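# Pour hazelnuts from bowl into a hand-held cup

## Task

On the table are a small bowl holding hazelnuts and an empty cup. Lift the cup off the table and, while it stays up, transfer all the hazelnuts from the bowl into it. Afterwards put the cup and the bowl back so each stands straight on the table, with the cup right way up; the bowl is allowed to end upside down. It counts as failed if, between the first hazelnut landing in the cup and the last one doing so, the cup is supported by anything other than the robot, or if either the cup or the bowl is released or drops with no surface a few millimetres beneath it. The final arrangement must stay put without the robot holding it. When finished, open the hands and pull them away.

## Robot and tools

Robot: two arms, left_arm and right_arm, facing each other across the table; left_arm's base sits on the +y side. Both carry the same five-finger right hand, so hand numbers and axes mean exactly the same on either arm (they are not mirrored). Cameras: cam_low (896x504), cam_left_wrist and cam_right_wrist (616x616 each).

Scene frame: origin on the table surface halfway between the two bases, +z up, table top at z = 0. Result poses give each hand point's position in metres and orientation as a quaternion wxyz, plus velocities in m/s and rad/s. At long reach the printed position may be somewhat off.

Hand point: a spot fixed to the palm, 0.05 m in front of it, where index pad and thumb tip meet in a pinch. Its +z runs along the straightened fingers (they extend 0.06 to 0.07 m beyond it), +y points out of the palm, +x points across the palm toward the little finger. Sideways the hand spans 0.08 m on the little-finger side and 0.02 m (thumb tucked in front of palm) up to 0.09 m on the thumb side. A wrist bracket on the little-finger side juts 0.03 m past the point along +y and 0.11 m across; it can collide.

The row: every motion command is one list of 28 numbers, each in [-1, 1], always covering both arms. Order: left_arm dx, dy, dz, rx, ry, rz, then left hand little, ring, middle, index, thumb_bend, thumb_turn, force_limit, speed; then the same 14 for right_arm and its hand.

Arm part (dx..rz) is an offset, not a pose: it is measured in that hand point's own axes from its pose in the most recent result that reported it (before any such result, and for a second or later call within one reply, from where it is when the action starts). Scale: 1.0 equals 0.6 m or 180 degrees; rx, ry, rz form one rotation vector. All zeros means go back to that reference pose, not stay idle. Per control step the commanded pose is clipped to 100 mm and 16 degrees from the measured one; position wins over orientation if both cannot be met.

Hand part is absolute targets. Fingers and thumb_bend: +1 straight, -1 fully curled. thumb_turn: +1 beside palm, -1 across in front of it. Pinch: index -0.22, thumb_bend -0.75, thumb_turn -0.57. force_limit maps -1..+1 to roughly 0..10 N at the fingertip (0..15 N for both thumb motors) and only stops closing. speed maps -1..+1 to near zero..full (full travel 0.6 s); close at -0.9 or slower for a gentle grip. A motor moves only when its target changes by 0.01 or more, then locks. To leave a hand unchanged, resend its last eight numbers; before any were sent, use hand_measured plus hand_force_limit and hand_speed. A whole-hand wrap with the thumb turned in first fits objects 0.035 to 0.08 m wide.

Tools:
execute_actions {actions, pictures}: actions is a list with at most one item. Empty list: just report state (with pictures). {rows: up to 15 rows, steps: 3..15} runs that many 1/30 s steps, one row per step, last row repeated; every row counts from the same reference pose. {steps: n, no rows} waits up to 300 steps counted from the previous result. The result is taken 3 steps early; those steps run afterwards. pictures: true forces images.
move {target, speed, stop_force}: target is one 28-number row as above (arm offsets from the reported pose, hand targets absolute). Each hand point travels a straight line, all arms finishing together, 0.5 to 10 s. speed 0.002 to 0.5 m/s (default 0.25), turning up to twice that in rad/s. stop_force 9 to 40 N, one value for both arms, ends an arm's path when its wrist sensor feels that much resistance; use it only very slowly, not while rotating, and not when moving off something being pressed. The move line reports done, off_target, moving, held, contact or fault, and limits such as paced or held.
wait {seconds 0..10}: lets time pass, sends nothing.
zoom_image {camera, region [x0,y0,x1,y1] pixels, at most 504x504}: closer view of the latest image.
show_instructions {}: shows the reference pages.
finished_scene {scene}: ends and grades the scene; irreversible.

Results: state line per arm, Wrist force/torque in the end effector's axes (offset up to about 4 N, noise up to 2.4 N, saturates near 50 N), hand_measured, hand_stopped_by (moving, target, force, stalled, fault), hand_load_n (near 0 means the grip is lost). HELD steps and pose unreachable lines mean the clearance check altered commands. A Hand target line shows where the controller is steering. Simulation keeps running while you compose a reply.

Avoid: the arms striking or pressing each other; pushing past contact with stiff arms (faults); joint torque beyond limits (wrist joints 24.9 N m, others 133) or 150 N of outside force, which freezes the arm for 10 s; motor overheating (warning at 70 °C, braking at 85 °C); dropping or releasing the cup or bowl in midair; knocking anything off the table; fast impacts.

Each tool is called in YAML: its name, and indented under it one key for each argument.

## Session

execute_actions:
  actions: []

Scene clock: 0.00 s of 6600.00 s.
left_arm: end_effector_position=(+0.3293, +0.4888, +0.4709) hand_measured=(+1.000, +1.000, +1.000, +1.000, +1.000, +1.000) hand_load_n=(+0.0, +0.0, +0.0, +0.0, +0.0, +0.0) hand_stopped_by=(target, target, target, target, target, target) hand_force_limit=0.00 hand_speed=-0.80 end_effector_quat_wxyz=(-0.023, +0.281, +0.959, +0.011) end_effector_velocity=(-0.000, +0.000, +0.000) end_effector_angular_velocity=(-0.001, -0.001, -0.001) | right_arm: end_effector_position=(+0.0734, -0.2491, +0.4695) hand_measured=(+1.000, +1.000, +1.000, +1.000, +1.000, +1.000) hand_load_n=(+0.0, +0.0, +0.0, +0.0, +0.0, +0.0) hand_stopped_by=(target, target, target, target, target, target) hand_force_limit=0.00 hand_speed=-0.80 end_effector_quat_wxyz=(-0.005, -0.394, +0.919, -0.005) end_effector_velocity=(-0.000, +0.000, -0.000) end_effector_angular_velocity=(+0.000, +0.001, -0.001)
Joint positions: left_arm=[ 0.579 -1.718  1.369  1.97   1.579 -1.891] | right_arm=[-1.17  -1.728  1.371  1.938  1.58  -1.916]
Joint velocities: left_arm=[-0.001 -0.001 -0.001  0.    -0.     0.   ] | right_arm=[ 0.     0.     0.001 -0.001 -0.     0.001]
Wrist force (N, on the end effector, along its own x y z axes, offset not removed): no reading
Wrist torque (N m, same axes, about the end effector's origin, offset not removed): no reading
Hand target (left_arm): +0.329, +0.489, +0.471; -0.023, +0.281, +0.959, +0.011
Hand target (right_arm): +0.073, -0.249, +0.469; -0.005, -0.394, +0.919, -0.005

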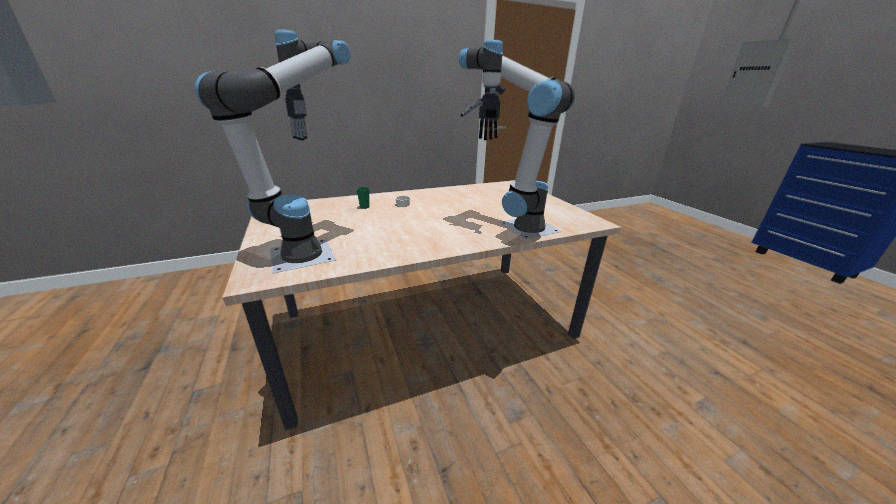

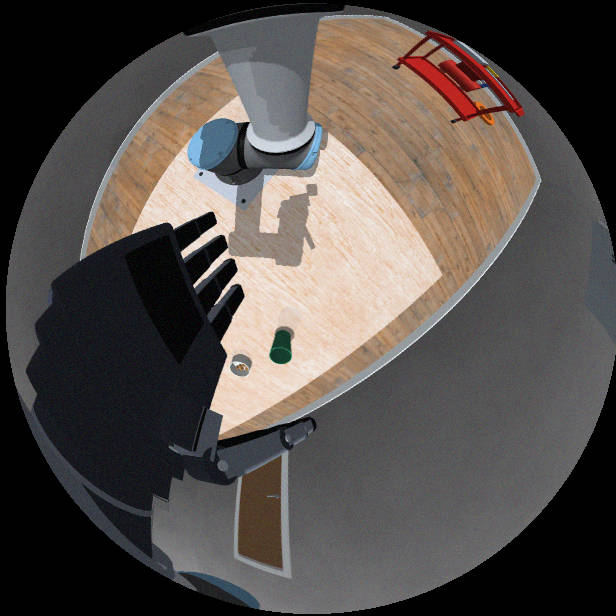

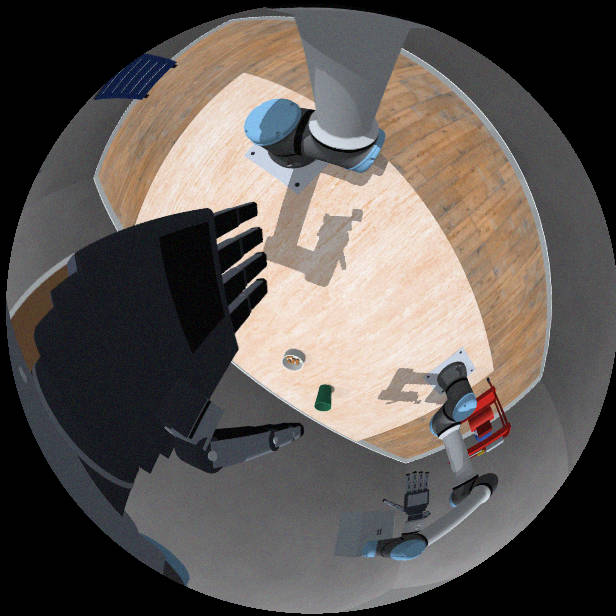

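zoom_image:
  camera: "cam_low"
  region: [340, 160, 480, 230]

zoom_image:
  camera: "cam_left_wrist"
  region: [215, 300, 315, 390]

zoom_image:
  camera: "cam_right_wrist"
  region: [265, 335, 355, 420]

Region (340, 160, 480, 230) of cam_low's 896x504 image, scaled by 3.600, with more detail than that image has.

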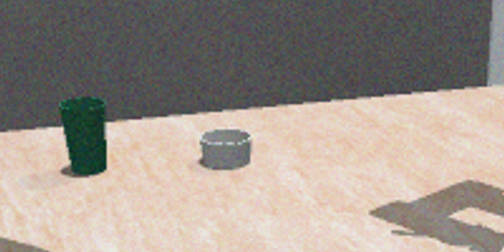

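Region (215, 300, 315, 390) of cam_left_wrist's 616x616 image, scaled by 5.040, with more detail than that image has; it fills the top 454 rows of this view, and the rest is white.

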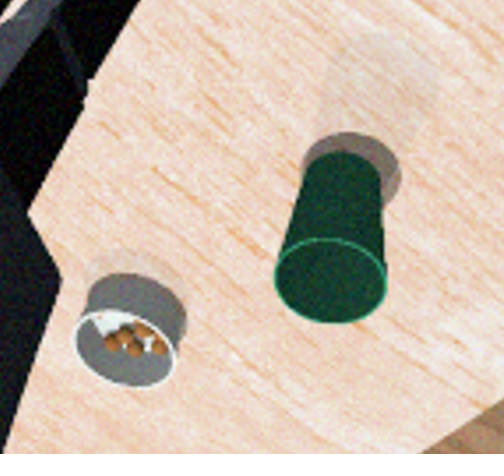

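Region (265, 335, 355, 420) of cam_right_wrist's 616x616 image, scaled by 5.600, with more detail than that image has.

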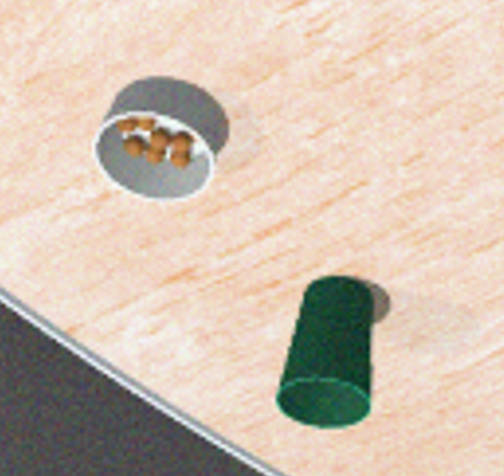

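move:
  target: [-0.3657,-0.1833,0.699,0.672,0.0999,-0.6383,1,1,1,1,1,-1,0,0,-0.5637,-0.2233,0.718,0.6789,-0.0529,-0.6686,1,1,1,1,1,-1,0,0]
  speed: 0.45

Scene clock: 5.93 s of 6600.00 s.
left_arm: end_effector_position=(+0.4390, +0.2922, +0.0400) hand_measured=(+1.000, +1.000, +1.000, +1.000, +1.000, -1.000) hand_load_n=(+0.0, +0.0, +0.0, +0.0, +0.0, +0.0) hand_stopped_by=(target, target, target, target, target, target) hand_force_limit=0.00 hand_speed=0.00 end_effector_quat_wxyz=(+0.299, +0.641, -0.300, +0.640) end_effector_velocity=(+0.001, -0.001, -0.001) end_effector_angular_velocity=(-0.008, -0.007, +0.010) | right_arm: end_effector_position=(+0.4012, -0.1010, +0.0352) hand_measured=(+1.000, +1.000, +1.000, +1.000, +1.000, -1.000) hand_load_n=(+0.0, +0.0, +0.0, +0.0, +0.0, +0.0) hand_stopped_by=(target, target, target, target, target, target) hand_force_limit=0.00 hand_speed=0.00 end_effector_quat_wxyz=(-0.327, +0.674, +0.212, +0.627) end_effector_velocity=(-0.000, -0.000, -0.000) end_effector_angular_velocity=(-0.001, -0.001, +0.000)
Joint positions: left_arm=[ 0.968 -1.176  2.539 -1.361  1.945 -4.711] | right_arm=[-1.099 -1.113  2.334 -1.222  1.322 -4.535]
Joint velocities: left_arm=[-0.01   0.012  0.008 -0.032 -0.02  -0.004] | right_arm=[-0.     0.     0.001 -0.001 -0.    -0.001]
Wrist force (N, on the end effector, along its own x y z axes, offset not removed): left_arm=[0.6 5.5 -0.8] | right_arm=[-1.1 -2.7 1.6]
Wrist torque (N m, same axes, about the end effector's origin, offset not removed): left_arm=[0.95 -0.08 -0.03] | right_arm=[-0.39 0.01 -0.31]
Hand target (left_arm): +0.439, +0.292, +0.040; +0.299, +0.641, -0.299, +0.640
Hand target (right_arm): +0.401, -0.101, +0.035; -0.327, +0.674, +0.212, +0.627
Off the commanded pose (left_arm): 0.001 m, 0 deg.
Off the commanded pose (right_arm): 0.001 m, 0 deg.
Kept back: nothing.
move: done; limits=paced

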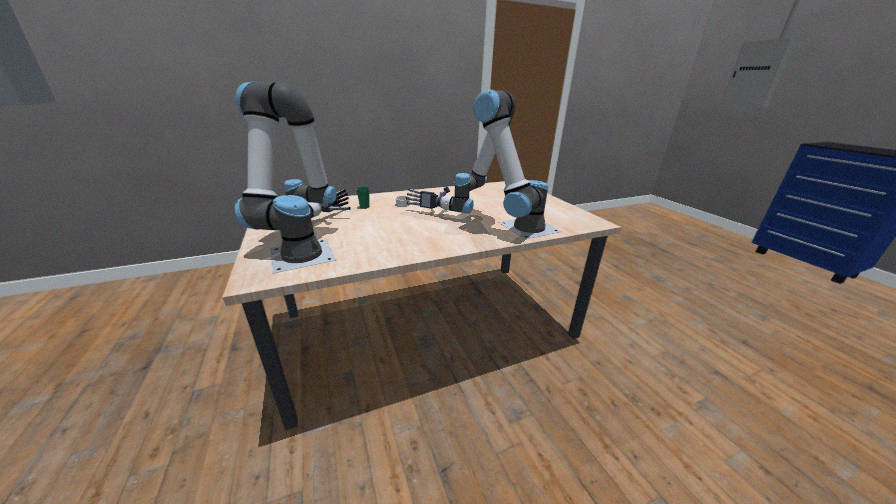

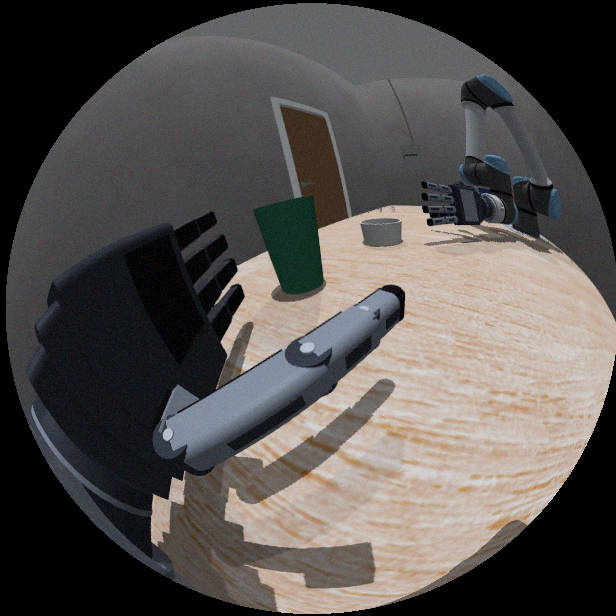

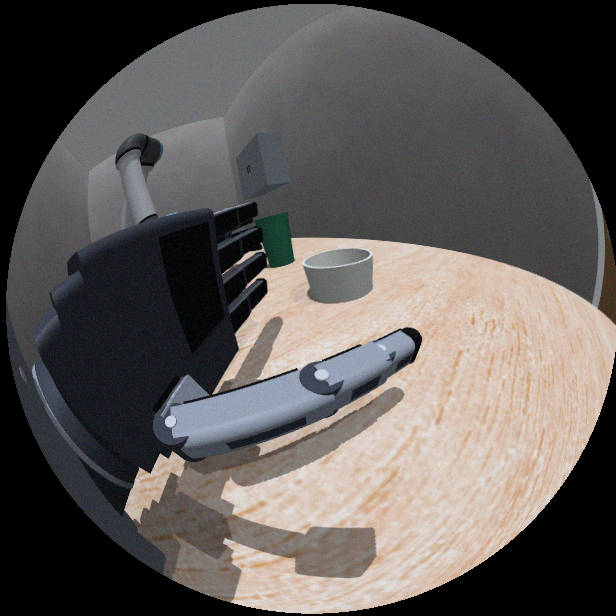

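move:
  target: [-0.015,0,0.2,0,0,0,1,1,1,1,1,-1,0,0,-0.0333,0.0128,0.1667,0,0,0,1,1,1,1,1,-1,0,0]
  speed: 0.15

Scene clock: 7.50 s of 6600.00 s.
left_arm: end_effector_position=(+0.5160, +0.2004, +0.0310) hand_measured=(+1.000, +1.000, +1.000, +1.000, +1.000, -1.000) hand_load_n=(+0.0, +0.0, +0.0, +0.0, +0.0, +0.0) hand_stopped_by=(target, target, target, target, target, target) hand_force_limit=0.00 hand_speed=0.00 end_effector_quat_wxyz=(+0.299, +0.641, -0.300, +0.640) end_effector_velocity=(+0.002, -0.001, +0.000) end_effector_angular_velocity=(-0.000, -0.000, +0.001) | right_arm: end_effector_position=(+0.4746, -0.0332, +0.0143) hand_measured=(+1.000, +1.000, +1.000, +1.000, +1.000, -1.000) hand_load_n=(+0.0, +0.0, +0.0, +0.0, +0.0, +0.0) hand_stopped_by=(target, target, target, target, target, target) hand_force_limit=0.00 hand_speed=0.00 end_effector_quat_wxyz=(-0.327, +0.674, +0.212, +0.627) end_effector_velocity=(+0.002, +0.002, +0.000) end_effector_angular_velocity=(-0.001, -0.002, +0.001)
Joint positions: left_arm=[ 0.843 -1.052  2.282 -1.228  1.82  -4.711] | right_arm=[-1.05  -0.938  2.044 -1.107  1.371 -4.535]
Joint velocities: left_arm=[ 0.001  0.002 -0.006  0.003 -0.001  0.   ] | right_arm=[ 0.001  0.003 -0.007  0.003  0.    -0.002]
Wrist force (N, on the end effector, along its own x y z axes, offset not removed): left_arm=[1.0 2.3 -0.6] | right_arm=[-1.9 -1.2 0.8]
Wrist torque (N m, same axes, about the end effector's origin, offset not removed): left_arm=[0.45 -0.34 -0.07] | right_arm=[-0.20 0.14 -0.16]
Hand target (left_arm): +0.516, +0.200, +0.031; +0.299, +0.641, -0.300, +0.640
Hand target (right_arm): +0.475, -0.033, +0.014; -0.327, +0.674, +0.212, +0.627
Off the commanded pose (left_arm): 0.000 m, 0 deg.
Off the commanded pose (right_arm): 0.000 m, 0 deg.
Kept back: nothing.
move: done

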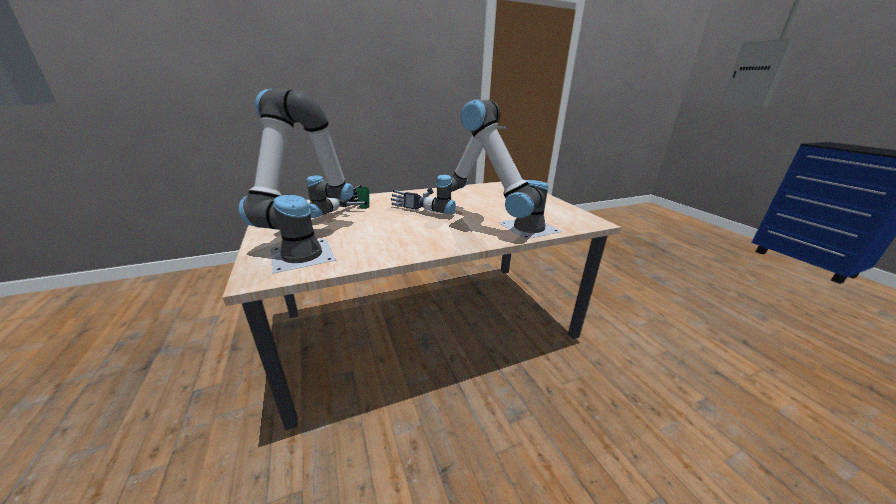

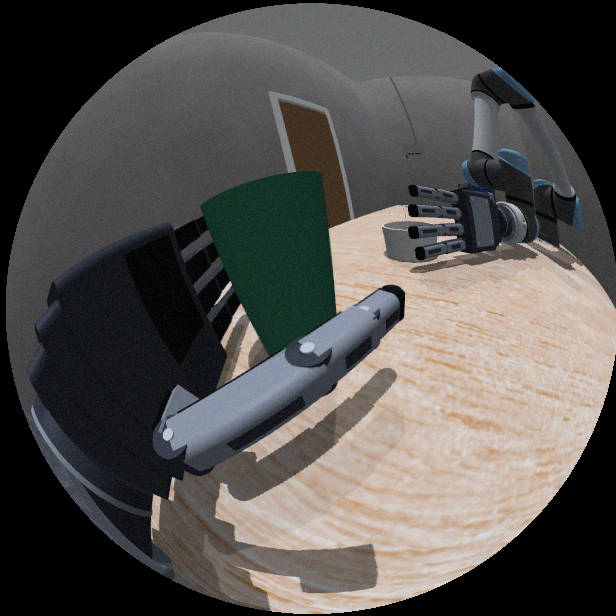

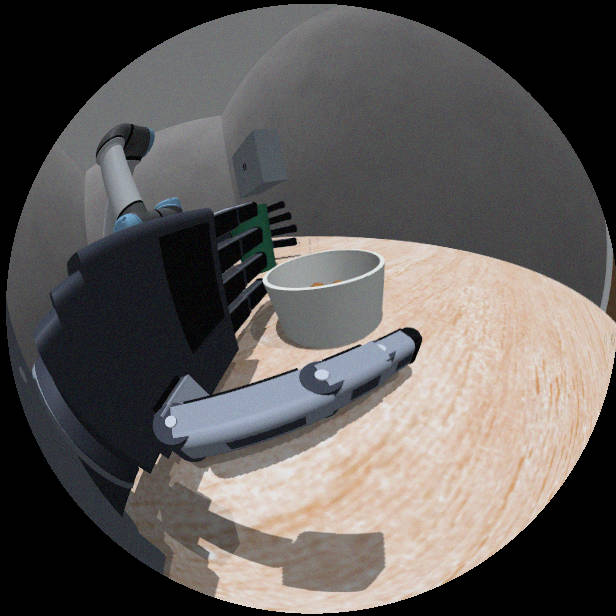

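move:
  target: [0,0,0.058,0,0,0,0.6,0.6,0.6,0.6,1,-1,-0.4,-0.7,0,0,0.056,0,0,0,1,1,0.8,0.8,1,-1,-0.4,-0.8]
  speed: 0.06

Scene clock: 8.80 s of 6600.00 s.
left_arm: end_effector_position=(+0.5382, +0.1738, +0.0309) hand_measured=(+0.600, +0.600, +0.600, +0.600, +1.000, -1.000) hand_load_n=(+0.0, +0.0, +0.0, +0.0, +0.0, +0.0) hand_stopped_by=(target, target, target, target, target, target) hand_force_limit=-0.40 hand_speed=-0.70 end_effector_quat_wxyz=(+0.299, +0.641, -0.300, +0.640) end_effector_velocity=(+0.000, -0.002, -0.000) end_effector_angular_velocity=(+0.000, +0.001, -0.002) | right_arm: end_effector_position=(+0.4983, -0.0095, +0.0144) hand_measured=(+1.000, +1.000, +0.800, +0.800, +1.000, -1.000) hand_load_n=(+0.0, +0.0, +0.0, +0.0, +0.0, +0.0) hand_stopped_by=(target, target, target, target, target, target) hand_force_limit=-0.40 hand_speed=-0.80 end_effector_quat_wxyz=(-0.327, +0.674, +0.212, +0.627) end_effector_velocity=(+0.000, +0.001, -0.001) end_effector_angular_velocity=(+0.000, +0.001, +0.001)
Joint positions: left_arm=[ 0.82  -1.019  2.198 -1.177  1.797 -4.711] | right_arm=[-1.035 -0.896  1.942 -1.048  1.386 -4.535]
Joint velocities: left_arm=[-0.003  0.002 -0.003  0.002 -0.001 -0.   ] | right_arm=[ 0.001  0.003 -0.003  0.001  0.     0.001]
Wrist force (N, on the end effector, along its own x y z axes, offset not removed): left_arm=[-0.2 0.1 -0.8] | right_arm=[0.6 -0.7 -0.1]
Wrist torque (N m, same axes, about the end effector's origin, offset not removed): left_arm=[0.04 -0.18 -0.02] | right_arm=[0.10 -0.25 -0.11]
Hand target (left_arm): +0.538, +0.174, +0.031; +0.299, +0.641, -0.300, +0.640
Hand target (right_arm): +0.498, -0.009, +0.014; -0.327, +0.674, +0.212, +0.627
Off the commanded pose (left_arm): 0.000 m, 0 deg.
Off the commanded pose (right_arm): 0.000 m, 0 deg.
Kept back: nothing.
move: done

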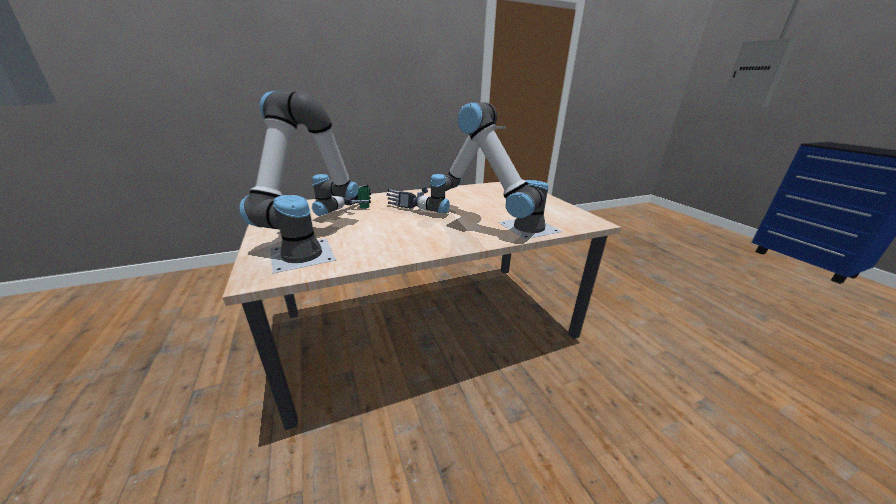

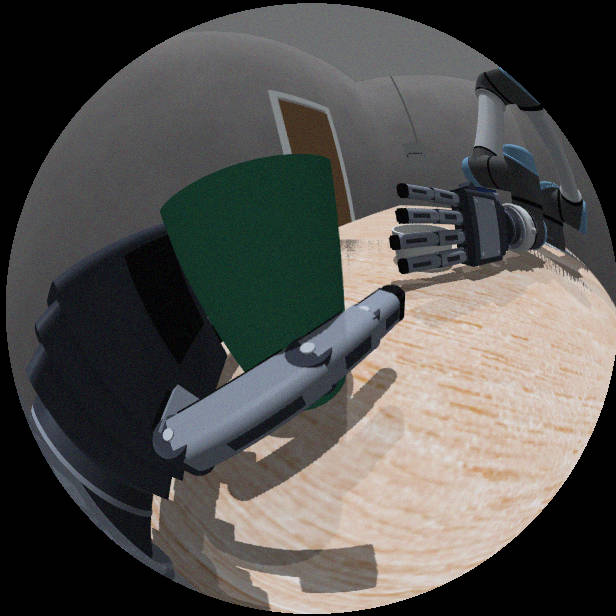

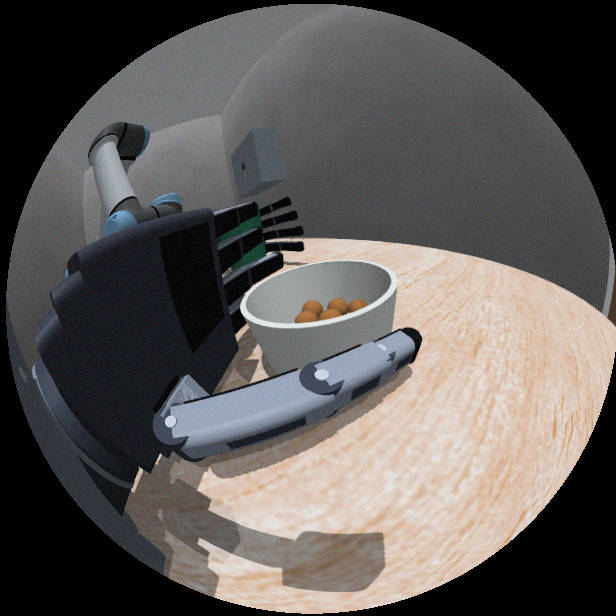

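move:
  target: [0,0,0,0,0,0,-0.5,-0.5,-0.5,-0.5,0.3,-1,0,-0.75,0.001,0.006,0.006,0,0,0,1,1,-0.3,-0.3,0.85,-1,0,-0.8]
  speed: 0.02

Scene clock: 11.33 s of 6600.00 s.
left_arm: end_effector_position=(+0.5383, +0.1738, +0.0310) hand_measured=(-0.244, -0.148, -0.134, -0.120, +0.558, -1.000) hand_load_n=(+5.0, +0.0, +0.0, +1.5, +3.0, +4.0) hand_stopped_by=(force, force, force, force, force, target) hand_force_limit=0.00 hand_speed=-0.75 end_effector_quat_wxyz=(+0.299, +0.641, -0.300, +0.640) end_effector_velocity=(+0.000, +0.000, +0.000) end_effector_angular_velocity=(-0.000, -0.000, +0.001) | right_arm: end_effector_position=(+0.5034, -0.0095, +0.0143) hand_measured=(+1.000, +1.000, +0.382, +0.292, +0.856, -1.000) hand_load_n=(+0.0, +0.0, +4.0, +6.0, +9.5, +0.5) hand_stopped_by=(target, target, force, force, target, target) hand_force_limit=0.00 hand_speed=-0.80 end_effector_quat_wxyz=(-0.327, +0.674, +0.212, +0.627) end_effector_velocity=(-0.000, +0.000, +0.000) end_effector_angular_velocity=(-0.001, -0.001, -0.001)
Joint positions: left_arm=[ 0.82  -1.019  2.198 -1.177  1.797 -4.711] | right_arm=[-1.042 -0.891  1.932 -1.042  1.379 -4.535]
Joint velocities: left_arm=[ 0.001  0.    -0.     0.    -0.    -0.   ] | right_arm=[ 0.001 -0.     0.     0.     0.001 -0.001]
Wrist force (N, on the end effector, along its own x y z axes, offset not removed): left_arm=[1.2 2.2 0.4] | right_arm=[3.3 -1.4 3.0]
Wrist torque (N m, same axes, about the end effector's origin, offset not removed): left_arm=[0.13 -0.14 0.00] | right_arm=[-0.11 -0.26 0.08]
Hand target (left_arm): +0.538, +0.174, +0.031; +0.299, +0.641, -0.300, +0.640
Hand target (right_arm): +0.503, -0.010, +0.014; -0.327, +0.674, +0.212, +0.627
Off the commanded pose (left_arm): 0.000 m, 0 deg.
Off the commanded pose (right_arm): 0.000 m, 0 deg.
Kept back: nothing.
move: done

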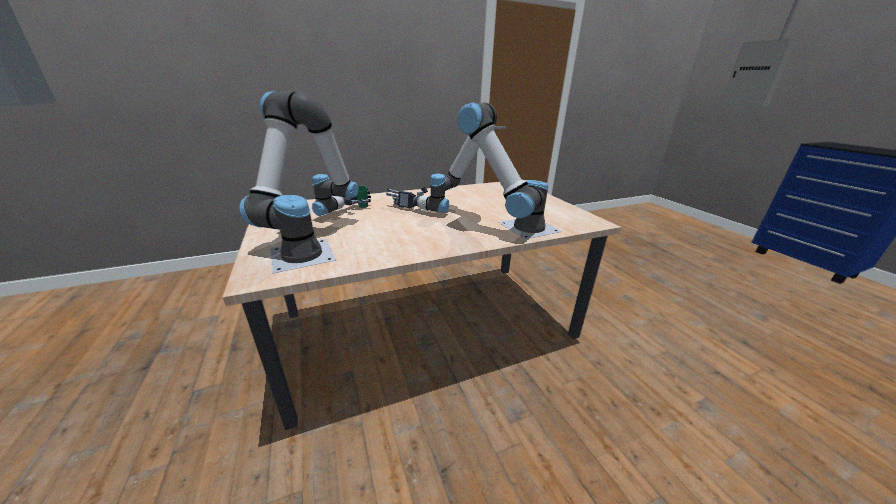

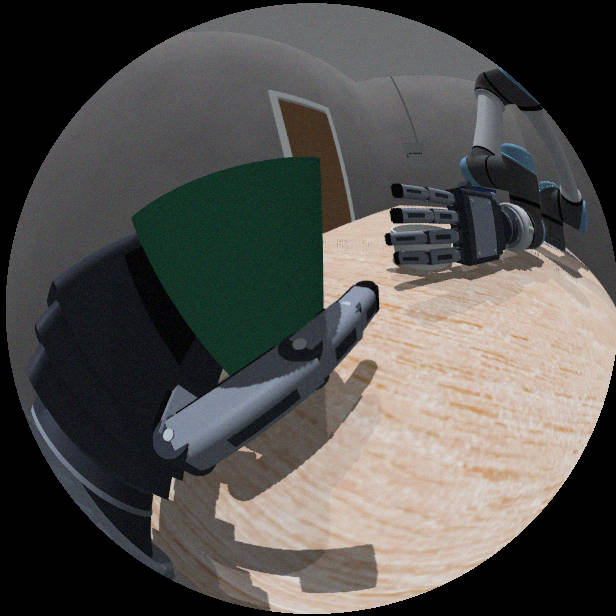

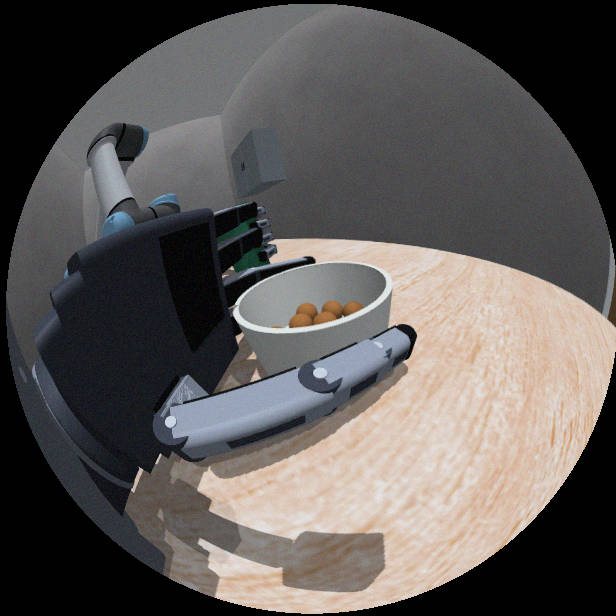

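move:
  target: [0,0,0,0,0,0,0.05,0.0,-0.6,-0.6,0.3,-1,0,-0.88,0,0,0,0,0,0,1,1,-0.3,-0.3,0.85,-1,0,-0.8]
  speed: 0.02

Scene clock: 13.30 s of 6600.00 s.
left_arm: end_effector_position=(+0.5382, +0.1738, +0.0310) hand_measured=(+0.050, +0.000, -0.204, -0.198, +0.558, -1.000) hand_load_n=(+0.0, +0.0, +4.5, +5.0, +6.5, +0.5) hand_stopped_by=(target, target, force, force, force, target) hand_force_limit=0.00 hand_speed=-0.88 end_effector_quat_wxyz=(+0.299, +0.641, -0.300, +0.640) end_effector_velocity=(+0.000, +0.001, +0.000) end_effector_angular_velocity=(-0.000, -0.000, +0.001) | right_arm: end_effector_position=(+0.5034, -0.0095, +0.0143) hand_measured=(+1.000, +1.000, +0.382, +0.292, +0.856, -1.000) hand_load_n=(+0.0, +0.0, +4.0, +6.0, +9.5, +0.5) hand_stopped_by=(target, target, force, force, target, target) hand_force_limit=0.00 hand_speed=-0.80 end_effector_quat_wxyz=(-0.327, +0.674, +0.212, +0.627) end_effector_velocity=(+0.000, -0.000, -0.001) end_effector_angular_velocity=(-0.001, +0.001, -0.000)
Joint positions: left_arm=[ 0.82  -1.019  2.198 -1.177  1.797 -4.711] | right_arm=[-1.042 -0.891  1.932 -1.042  1.379 -4.535]
Joint velocities: left_arm=[ 0.001  0.     0.    -0.001  0.001 -0.   ] | right_arm=[-0.     0.001 -0.    -0.    -0.     0.   ]
Wrist force (N, on the end effector, along its own x y z axes, offset not removed): left_arm=[-2.0 1.2 0.4] | right_arm=[-2.1 -0.8 0.8]
Wrist torque (N m, same axes, about the end effector's origin, offset not removed): left_arm=[0.09 0.16 -0.20] | right_arm=[0.08 0.44 -0.17]
Hand target (left_arm): +0.538, +0.174, +0.031; +0.299, +0.641, -0.300, +0.640
Hand target (right_arm): +0.503, -0.010, +0.014; -0.327, +0.674, +0.212, +0.627
Off the commanded pose (left_arm): 0.000 m, 0 deg.
Off the commanded pose (right_arm): 0.000 m, 0 deg.
Kept back: nothing.
move: done

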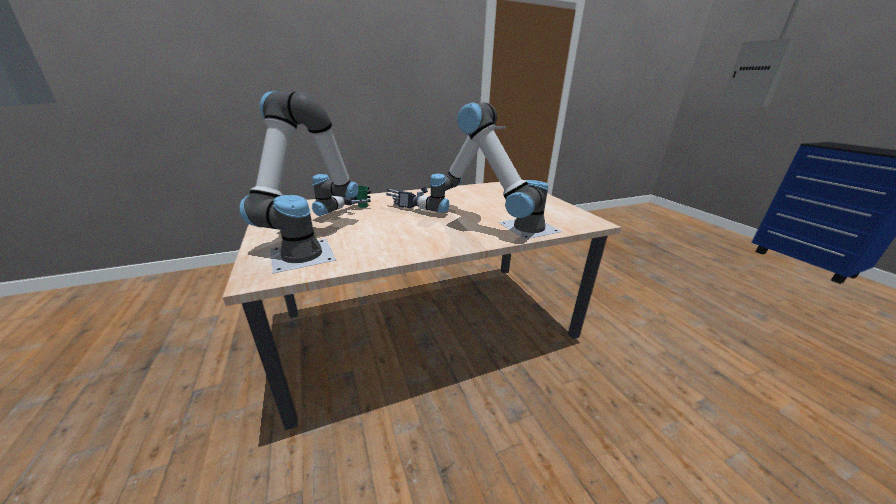

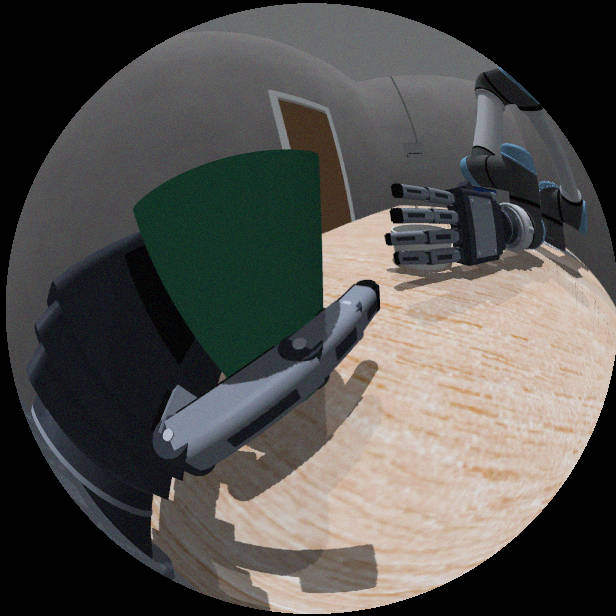

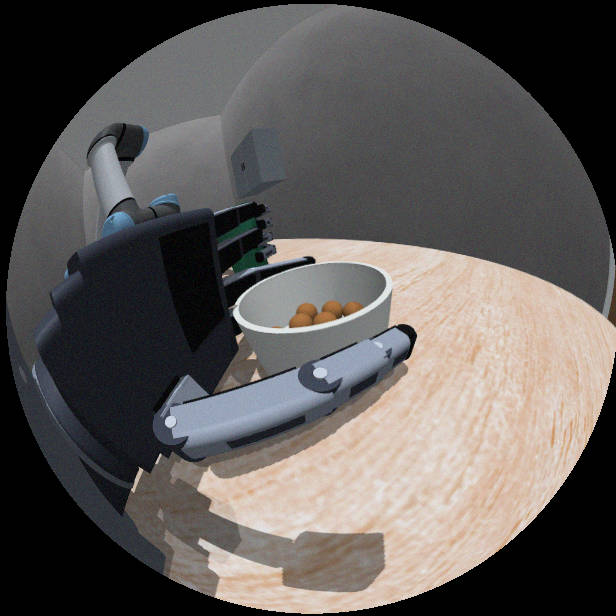

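move:
  target: [0.0733,0.117,0.041,-0.0814,0.0225,0.0397,-0.12,-0.5,-0.6,-0.6,0.3,-1,-0.6,-0.88,0.3203,-0.3592,-0.0777,0.1145,-0.0879,0.3005,1,1,-0.3,-0.3,0.85,-1,0,-0.8]
  speed: 0.2

Scene clock: 17.13 s of 6600.00 s.
left_arm: end_effector_position=(+0.5002, +0.1099, +0.0748) hand_measured=(-0.120, -0.206, -0.204, -0.198, +0.558, -1.000) hand_load_n=(+0.0, +2.5, +4.0, +5.0, +6.5, +1.0) hand_stopped_by=(target, force, force, force, force, target) hand_force_limit=-0.60 hand_speed=-0.88 end_effector_quat_wxyz=(+0.348, +0.555, -0.408, +0.636) end_effector_velocity=(-0.000, -0.001, +0.001) end_effector_angular_velocity=(+0.000, -0.001, -0.002) | right_arm: end_effector_position=(+0.3441, +0.0835, +0.2412) hand_measured=(+1.000, +1.000, +0.382, +0.292, +0.856, -1.000) hand_load_n=(+0.0, +0.0, +3.0, +5.5, +9.5, +1.0) hand_stopped_by=(target, target, force, force, target, target) hand_force_limit=0.00 hand_speed=-0.80 end_effector_quat_wxyz=(-0.654, +0.706, +0.030, +0.271) end_effector_velocity=(-0.002, +0.001, +0.002) end_effector_angular_velocity=(+0.005, +0.007, +0.004)
Joint positions: left_arm=[ 0.767 -1.078  2.111 -1.091  2.003 -4.604] | right_arm=[-1.015 -1.357  1.804 -0.45   0.97  -3.576]
Joint velocities: left_arm=[-0.001 -0.001 -0.001  0.001  0.002  0.001] | right_arm=[ 0.    -0.002 -0.002  0.002 -0.004  0.01 ]
Wrist force (N, on the end effector, along its own x y z axes, offset not removed): left_arm=[4.1 1.0 -1.0] | right_arm=[-2.0 -0.1 0.6]
Wrist torque (N m, same axes, about the end effector's origin, offset not removed): left_arm=[0.24 -0.72 0.02] | right_arm=[-0.28 0.02 -0.13]
Hand target (left_arm): +0.500, +0.110, +0.075; +0.348, +0.555, -0.408, +0.636
Hand target (right_arm): +0.344, +0.084, +0.241; +0.654, -0.706, -0.030, -0.270
Off the commanded pose (left_arm): 0.000 m, 0 deg.
Off the commanded pose (right_arm): 0.000 m, 0 deg.
Kept back: nothing.
move: done

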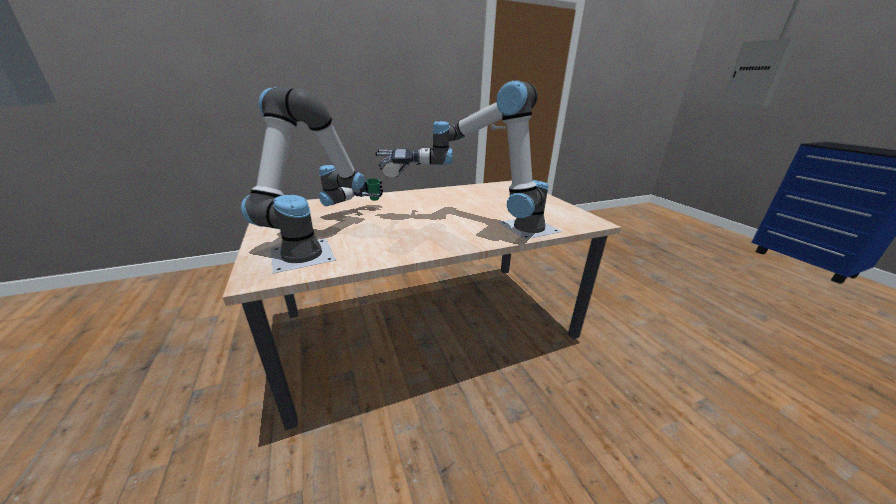

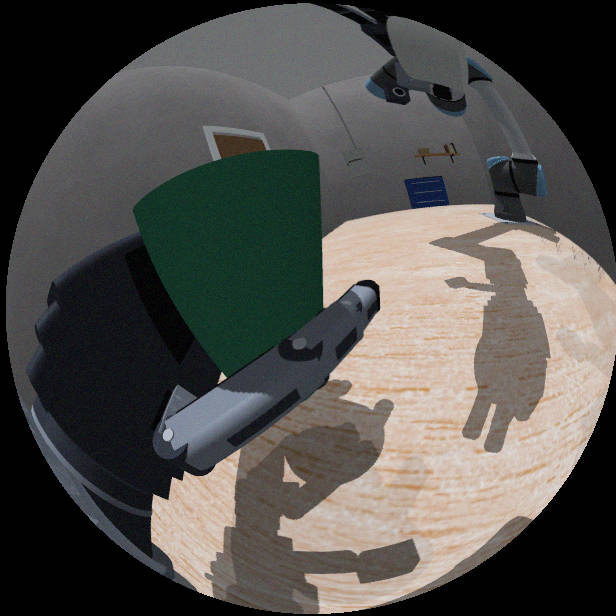

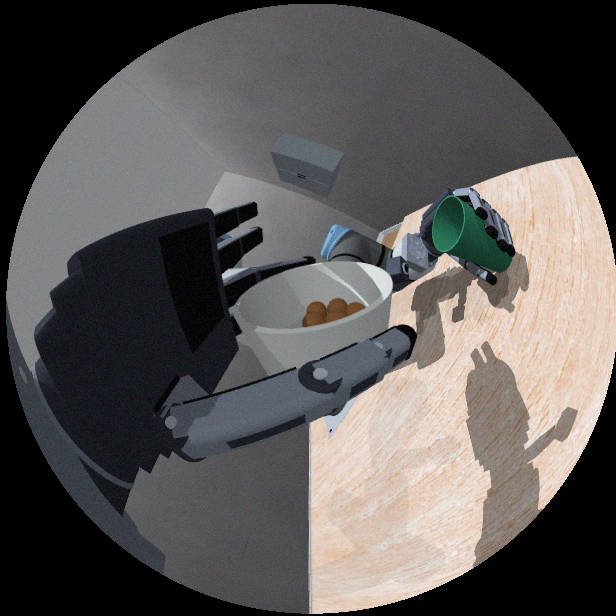

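move:
  target: [0.0325,0.1747,0.0887,-0.0543,0.015,0.0264,-0.12,-0.5,-0.6,-0.6,0.3,-1,-0.6,-0.88,0.0007,0.049,0,0,0,0.0722,1,1,-0.3,-0.3,0.85,-1,0,-0.8]
  speed: 0.12

zoom_image:
  camera: "cam_low"
  region: [330, 135, 460, 215]

Scene clock: 18.87 s of 6600.00 s.
left_arm: end_effector_position=(+0.4263, +0.0172, +0.0830) hand_measured=(-0.120, -0.206, -0.204, -0.198, +0.558, -1.000) hand_load_n=(+0.0, +2.5, +4.0, +5.0, +6.5, +1.0) hand_stopped_by=(target, force, force, force, force, target) hand_force_limit=-0.60 hand_speed=-0.88 end_effector_quat_wxyz=(+0.377, +0.491, -0.475, +0.626) end_effector_velocity=(-0.001, -0.002, -0.001) end_effector_angular_velocity=(+0.001, -0.001, -0.003) | right_arm: end_effector_position=(+0.3562, +0.0792, +0.2148) hand_measured=(+1.000, +1.000, +0.382, +0.292, +0.856, -1.000) hand_load_n=(+0.0, +0.0, +3.0, +5.5, +10.0, +1.0) hand_stopped_by=(target, target, force, force, target, target) hand_force_limit=0.00 hand_speed=-0.80 end_effector_quat_wxyz=(-0.680, +0.705, -0.050, +0.195) end_effector_velocity=(-0.000, +0.000, -0.001) end_effector_angular_velocity=(+0.002, +0.004, -0.000)
Joint positions: left_arm=[ 0.564 -1.082  2.077 -1.068  1.975 -4.515] | right_arm=[-1.065 -1.304  1.819 -0.517  0.92  -3.349]
Joint velocities: left_arm=[-0.004  0.001 -0.002  0.002 -0.     0.001] | right_arm=[ 0.     0.001  0.    -0.002  0.     0.005]
Wrist force (N, on the end effector, along its own x y z axes, offset not removed): left_arm=[2.8 0.0 0.2] | right_arm=[0.0 3.5 0.1]
Wrist torque (N m, same axes, about the end effector's origin, offset not removed): left_arm=[0.06 -0.58 0.05] | right_arm=[0.29 -0.29 0.08]
Hand target (left_arm): +0.426, +0.017, +0.083; +0.377, +0.491, -0.475, +0.626
Hand target (right_arm): +0.356, +0.079, +0.215; +0.680, -0.705, +0.050, -0.195
Off the commanded pose (left_arm): 0.000 m, 0 deg.
Off the commanded pose (right_arm): 0.000 m, 0 deg.
Kept back: nothing.
move: done

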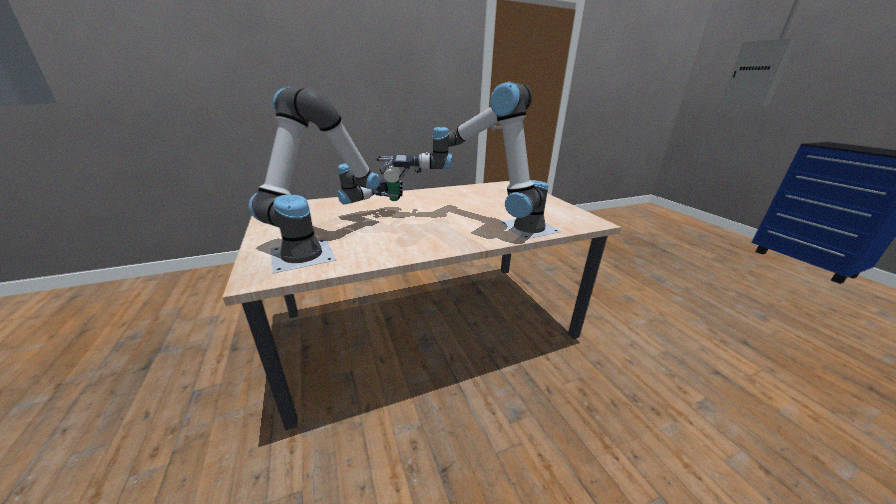

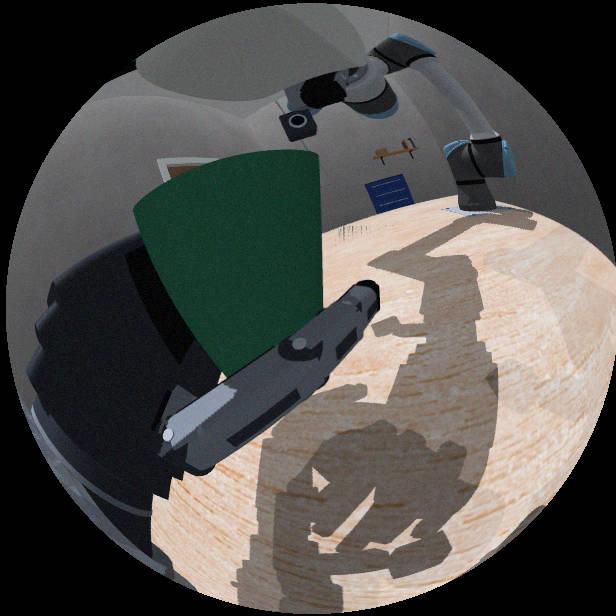

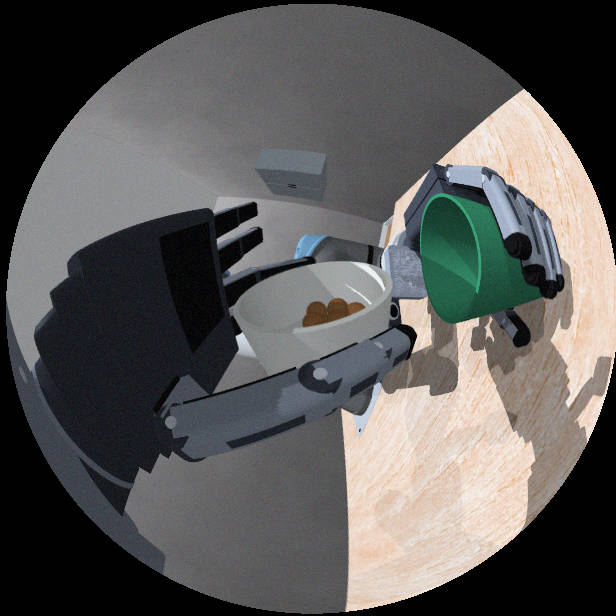

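Region (330, 135, 460, 215) of cam_low's 896x504 image, scaled by 3.877, with more detail than that image has; it fills the top 310 rows of this view, and the rest is white.

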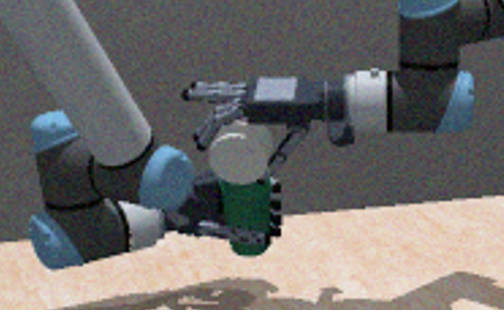

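move:
  target: [0,0,0,0,0,0,-0.12,-0.5,-0.6,-0.6,0.3,-1,-0.6,-0.88,0.0185,0.015,0,0,0,0.0944,1,1,-0.3,-0.3,0.85,-1,0,-0.8]
  speed: 0.08

Scene clock: 21.30 s of 6600.00 s.
left_arm: end_effector_position=(+0.4263, +0.0172, +0.0830) hand_measured=(-0.120, -0.206, -0.204, -0.198, +0.558, -1.000) hand_load_n=(+0.0, +2.5, +4.0, +5.0, +6.5, +1.0) hand_stopped_by=(target, force, force, force, force, target) hand_force_limit=-0.60 hand_speed=-0.88 end_effector_quat_wxyz=(+0.377, +0.491, -0.475, +0.626) end_effector_velocity=(-0.000, -0.000, +0.000) end_effector_angular_velocity=(-0.000, +0.000, -0.000) | right_arm: end_effector_position=(+0.3681, +0.0749, +0.2083) hand_measured=(+1.000, +1.000, +0.382, +0.292, +0.856, -1.000) hand_load_n=(+0.0, +0.0, +3.5, +5.5, +10.0, +0.5) hand_stopped_by=(target, target, force, force, target, target) hand_force_limit=0.00 hand_speed=-0.80 end_effector_quat_wxyz=(+0.702, -0.690, +0.153, -0.093) end_effector_velocity=(+0.000, -0.000, -0.002) end_effector_angular_velocity=(+0.003, +0.011, +0.000)
Joint positions: left_arm=[ 0.564 -1.082  2.077 -1.068  1.975 -4.515] | right_arm=[-1.117 -1.26   1.802 -0.544  0.867 -3.054]
Joint velocities: left_arm=[-0. -0.  0.  0.  0. -0.] | right_arm=[-0.002  0.003  0.001 -0.003 -0.002  0.01 ]
Wrist force (N, on the end effector, along its own x y z axes, offset not removed): left_arm=[0.4 2.8 -0.9] | right_arm=[-0.4 1.7 0.0]
Wrist torque (N m, same axes, about the end effector's origin, offset not removed): left_arm=[0.48 -0.22 -0.03] | right_arm=[0.06 -0.05 -0.22]
Hand target (left_arm): +0.426, +0.017, +0.083; +0.377, +0.491, -0.475, +0.626
Hand target (right_arm): +0.368, +0.075, +0.208; +0.702, -0.690, +0.153, -0.093
Off the commanded pose (left_arm): 0.000 m, 0 deg.
Off the commanded pose (right_arm): 0.000 m, 0 deg.
Kept back: nothing.
move: done

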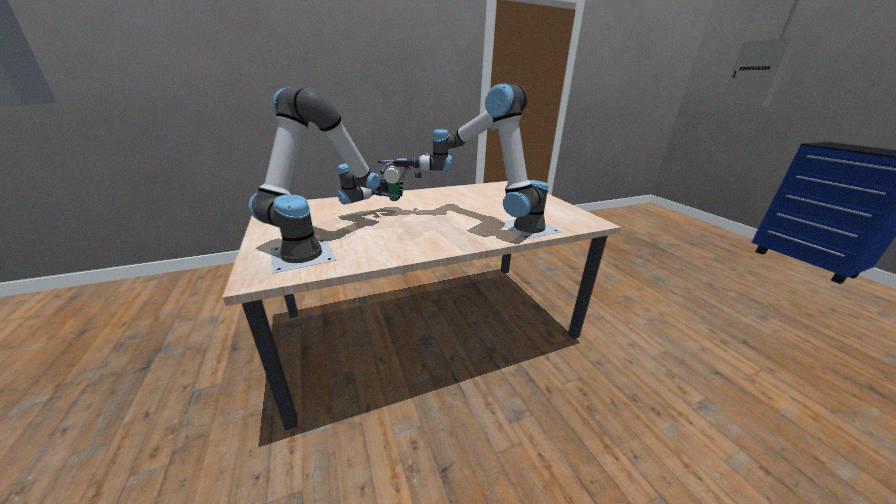

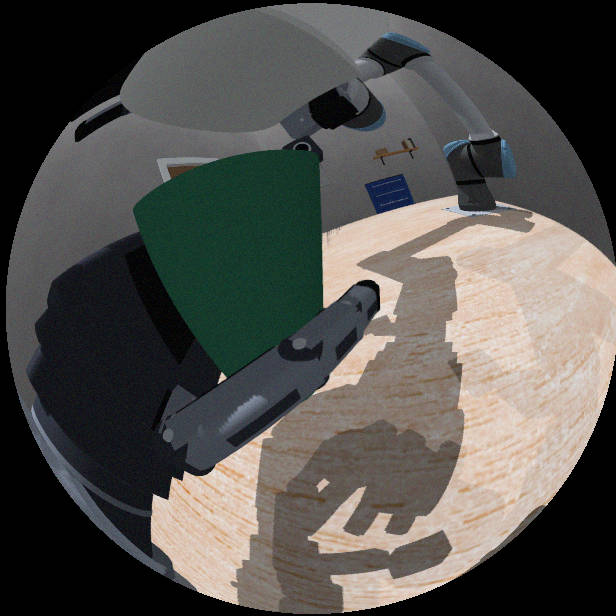

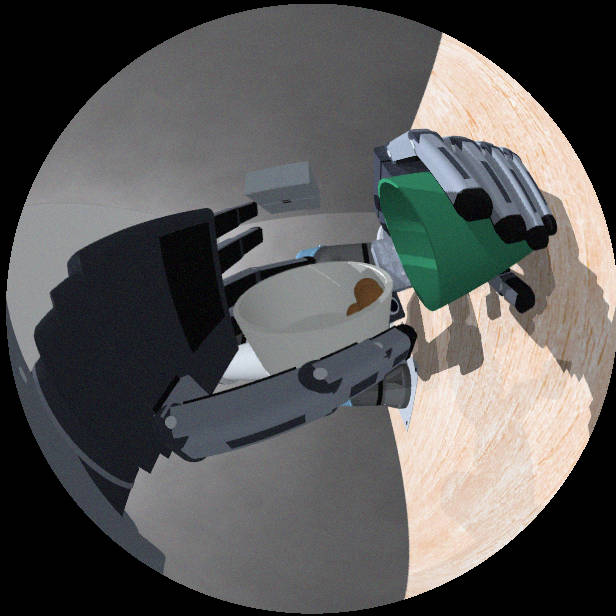

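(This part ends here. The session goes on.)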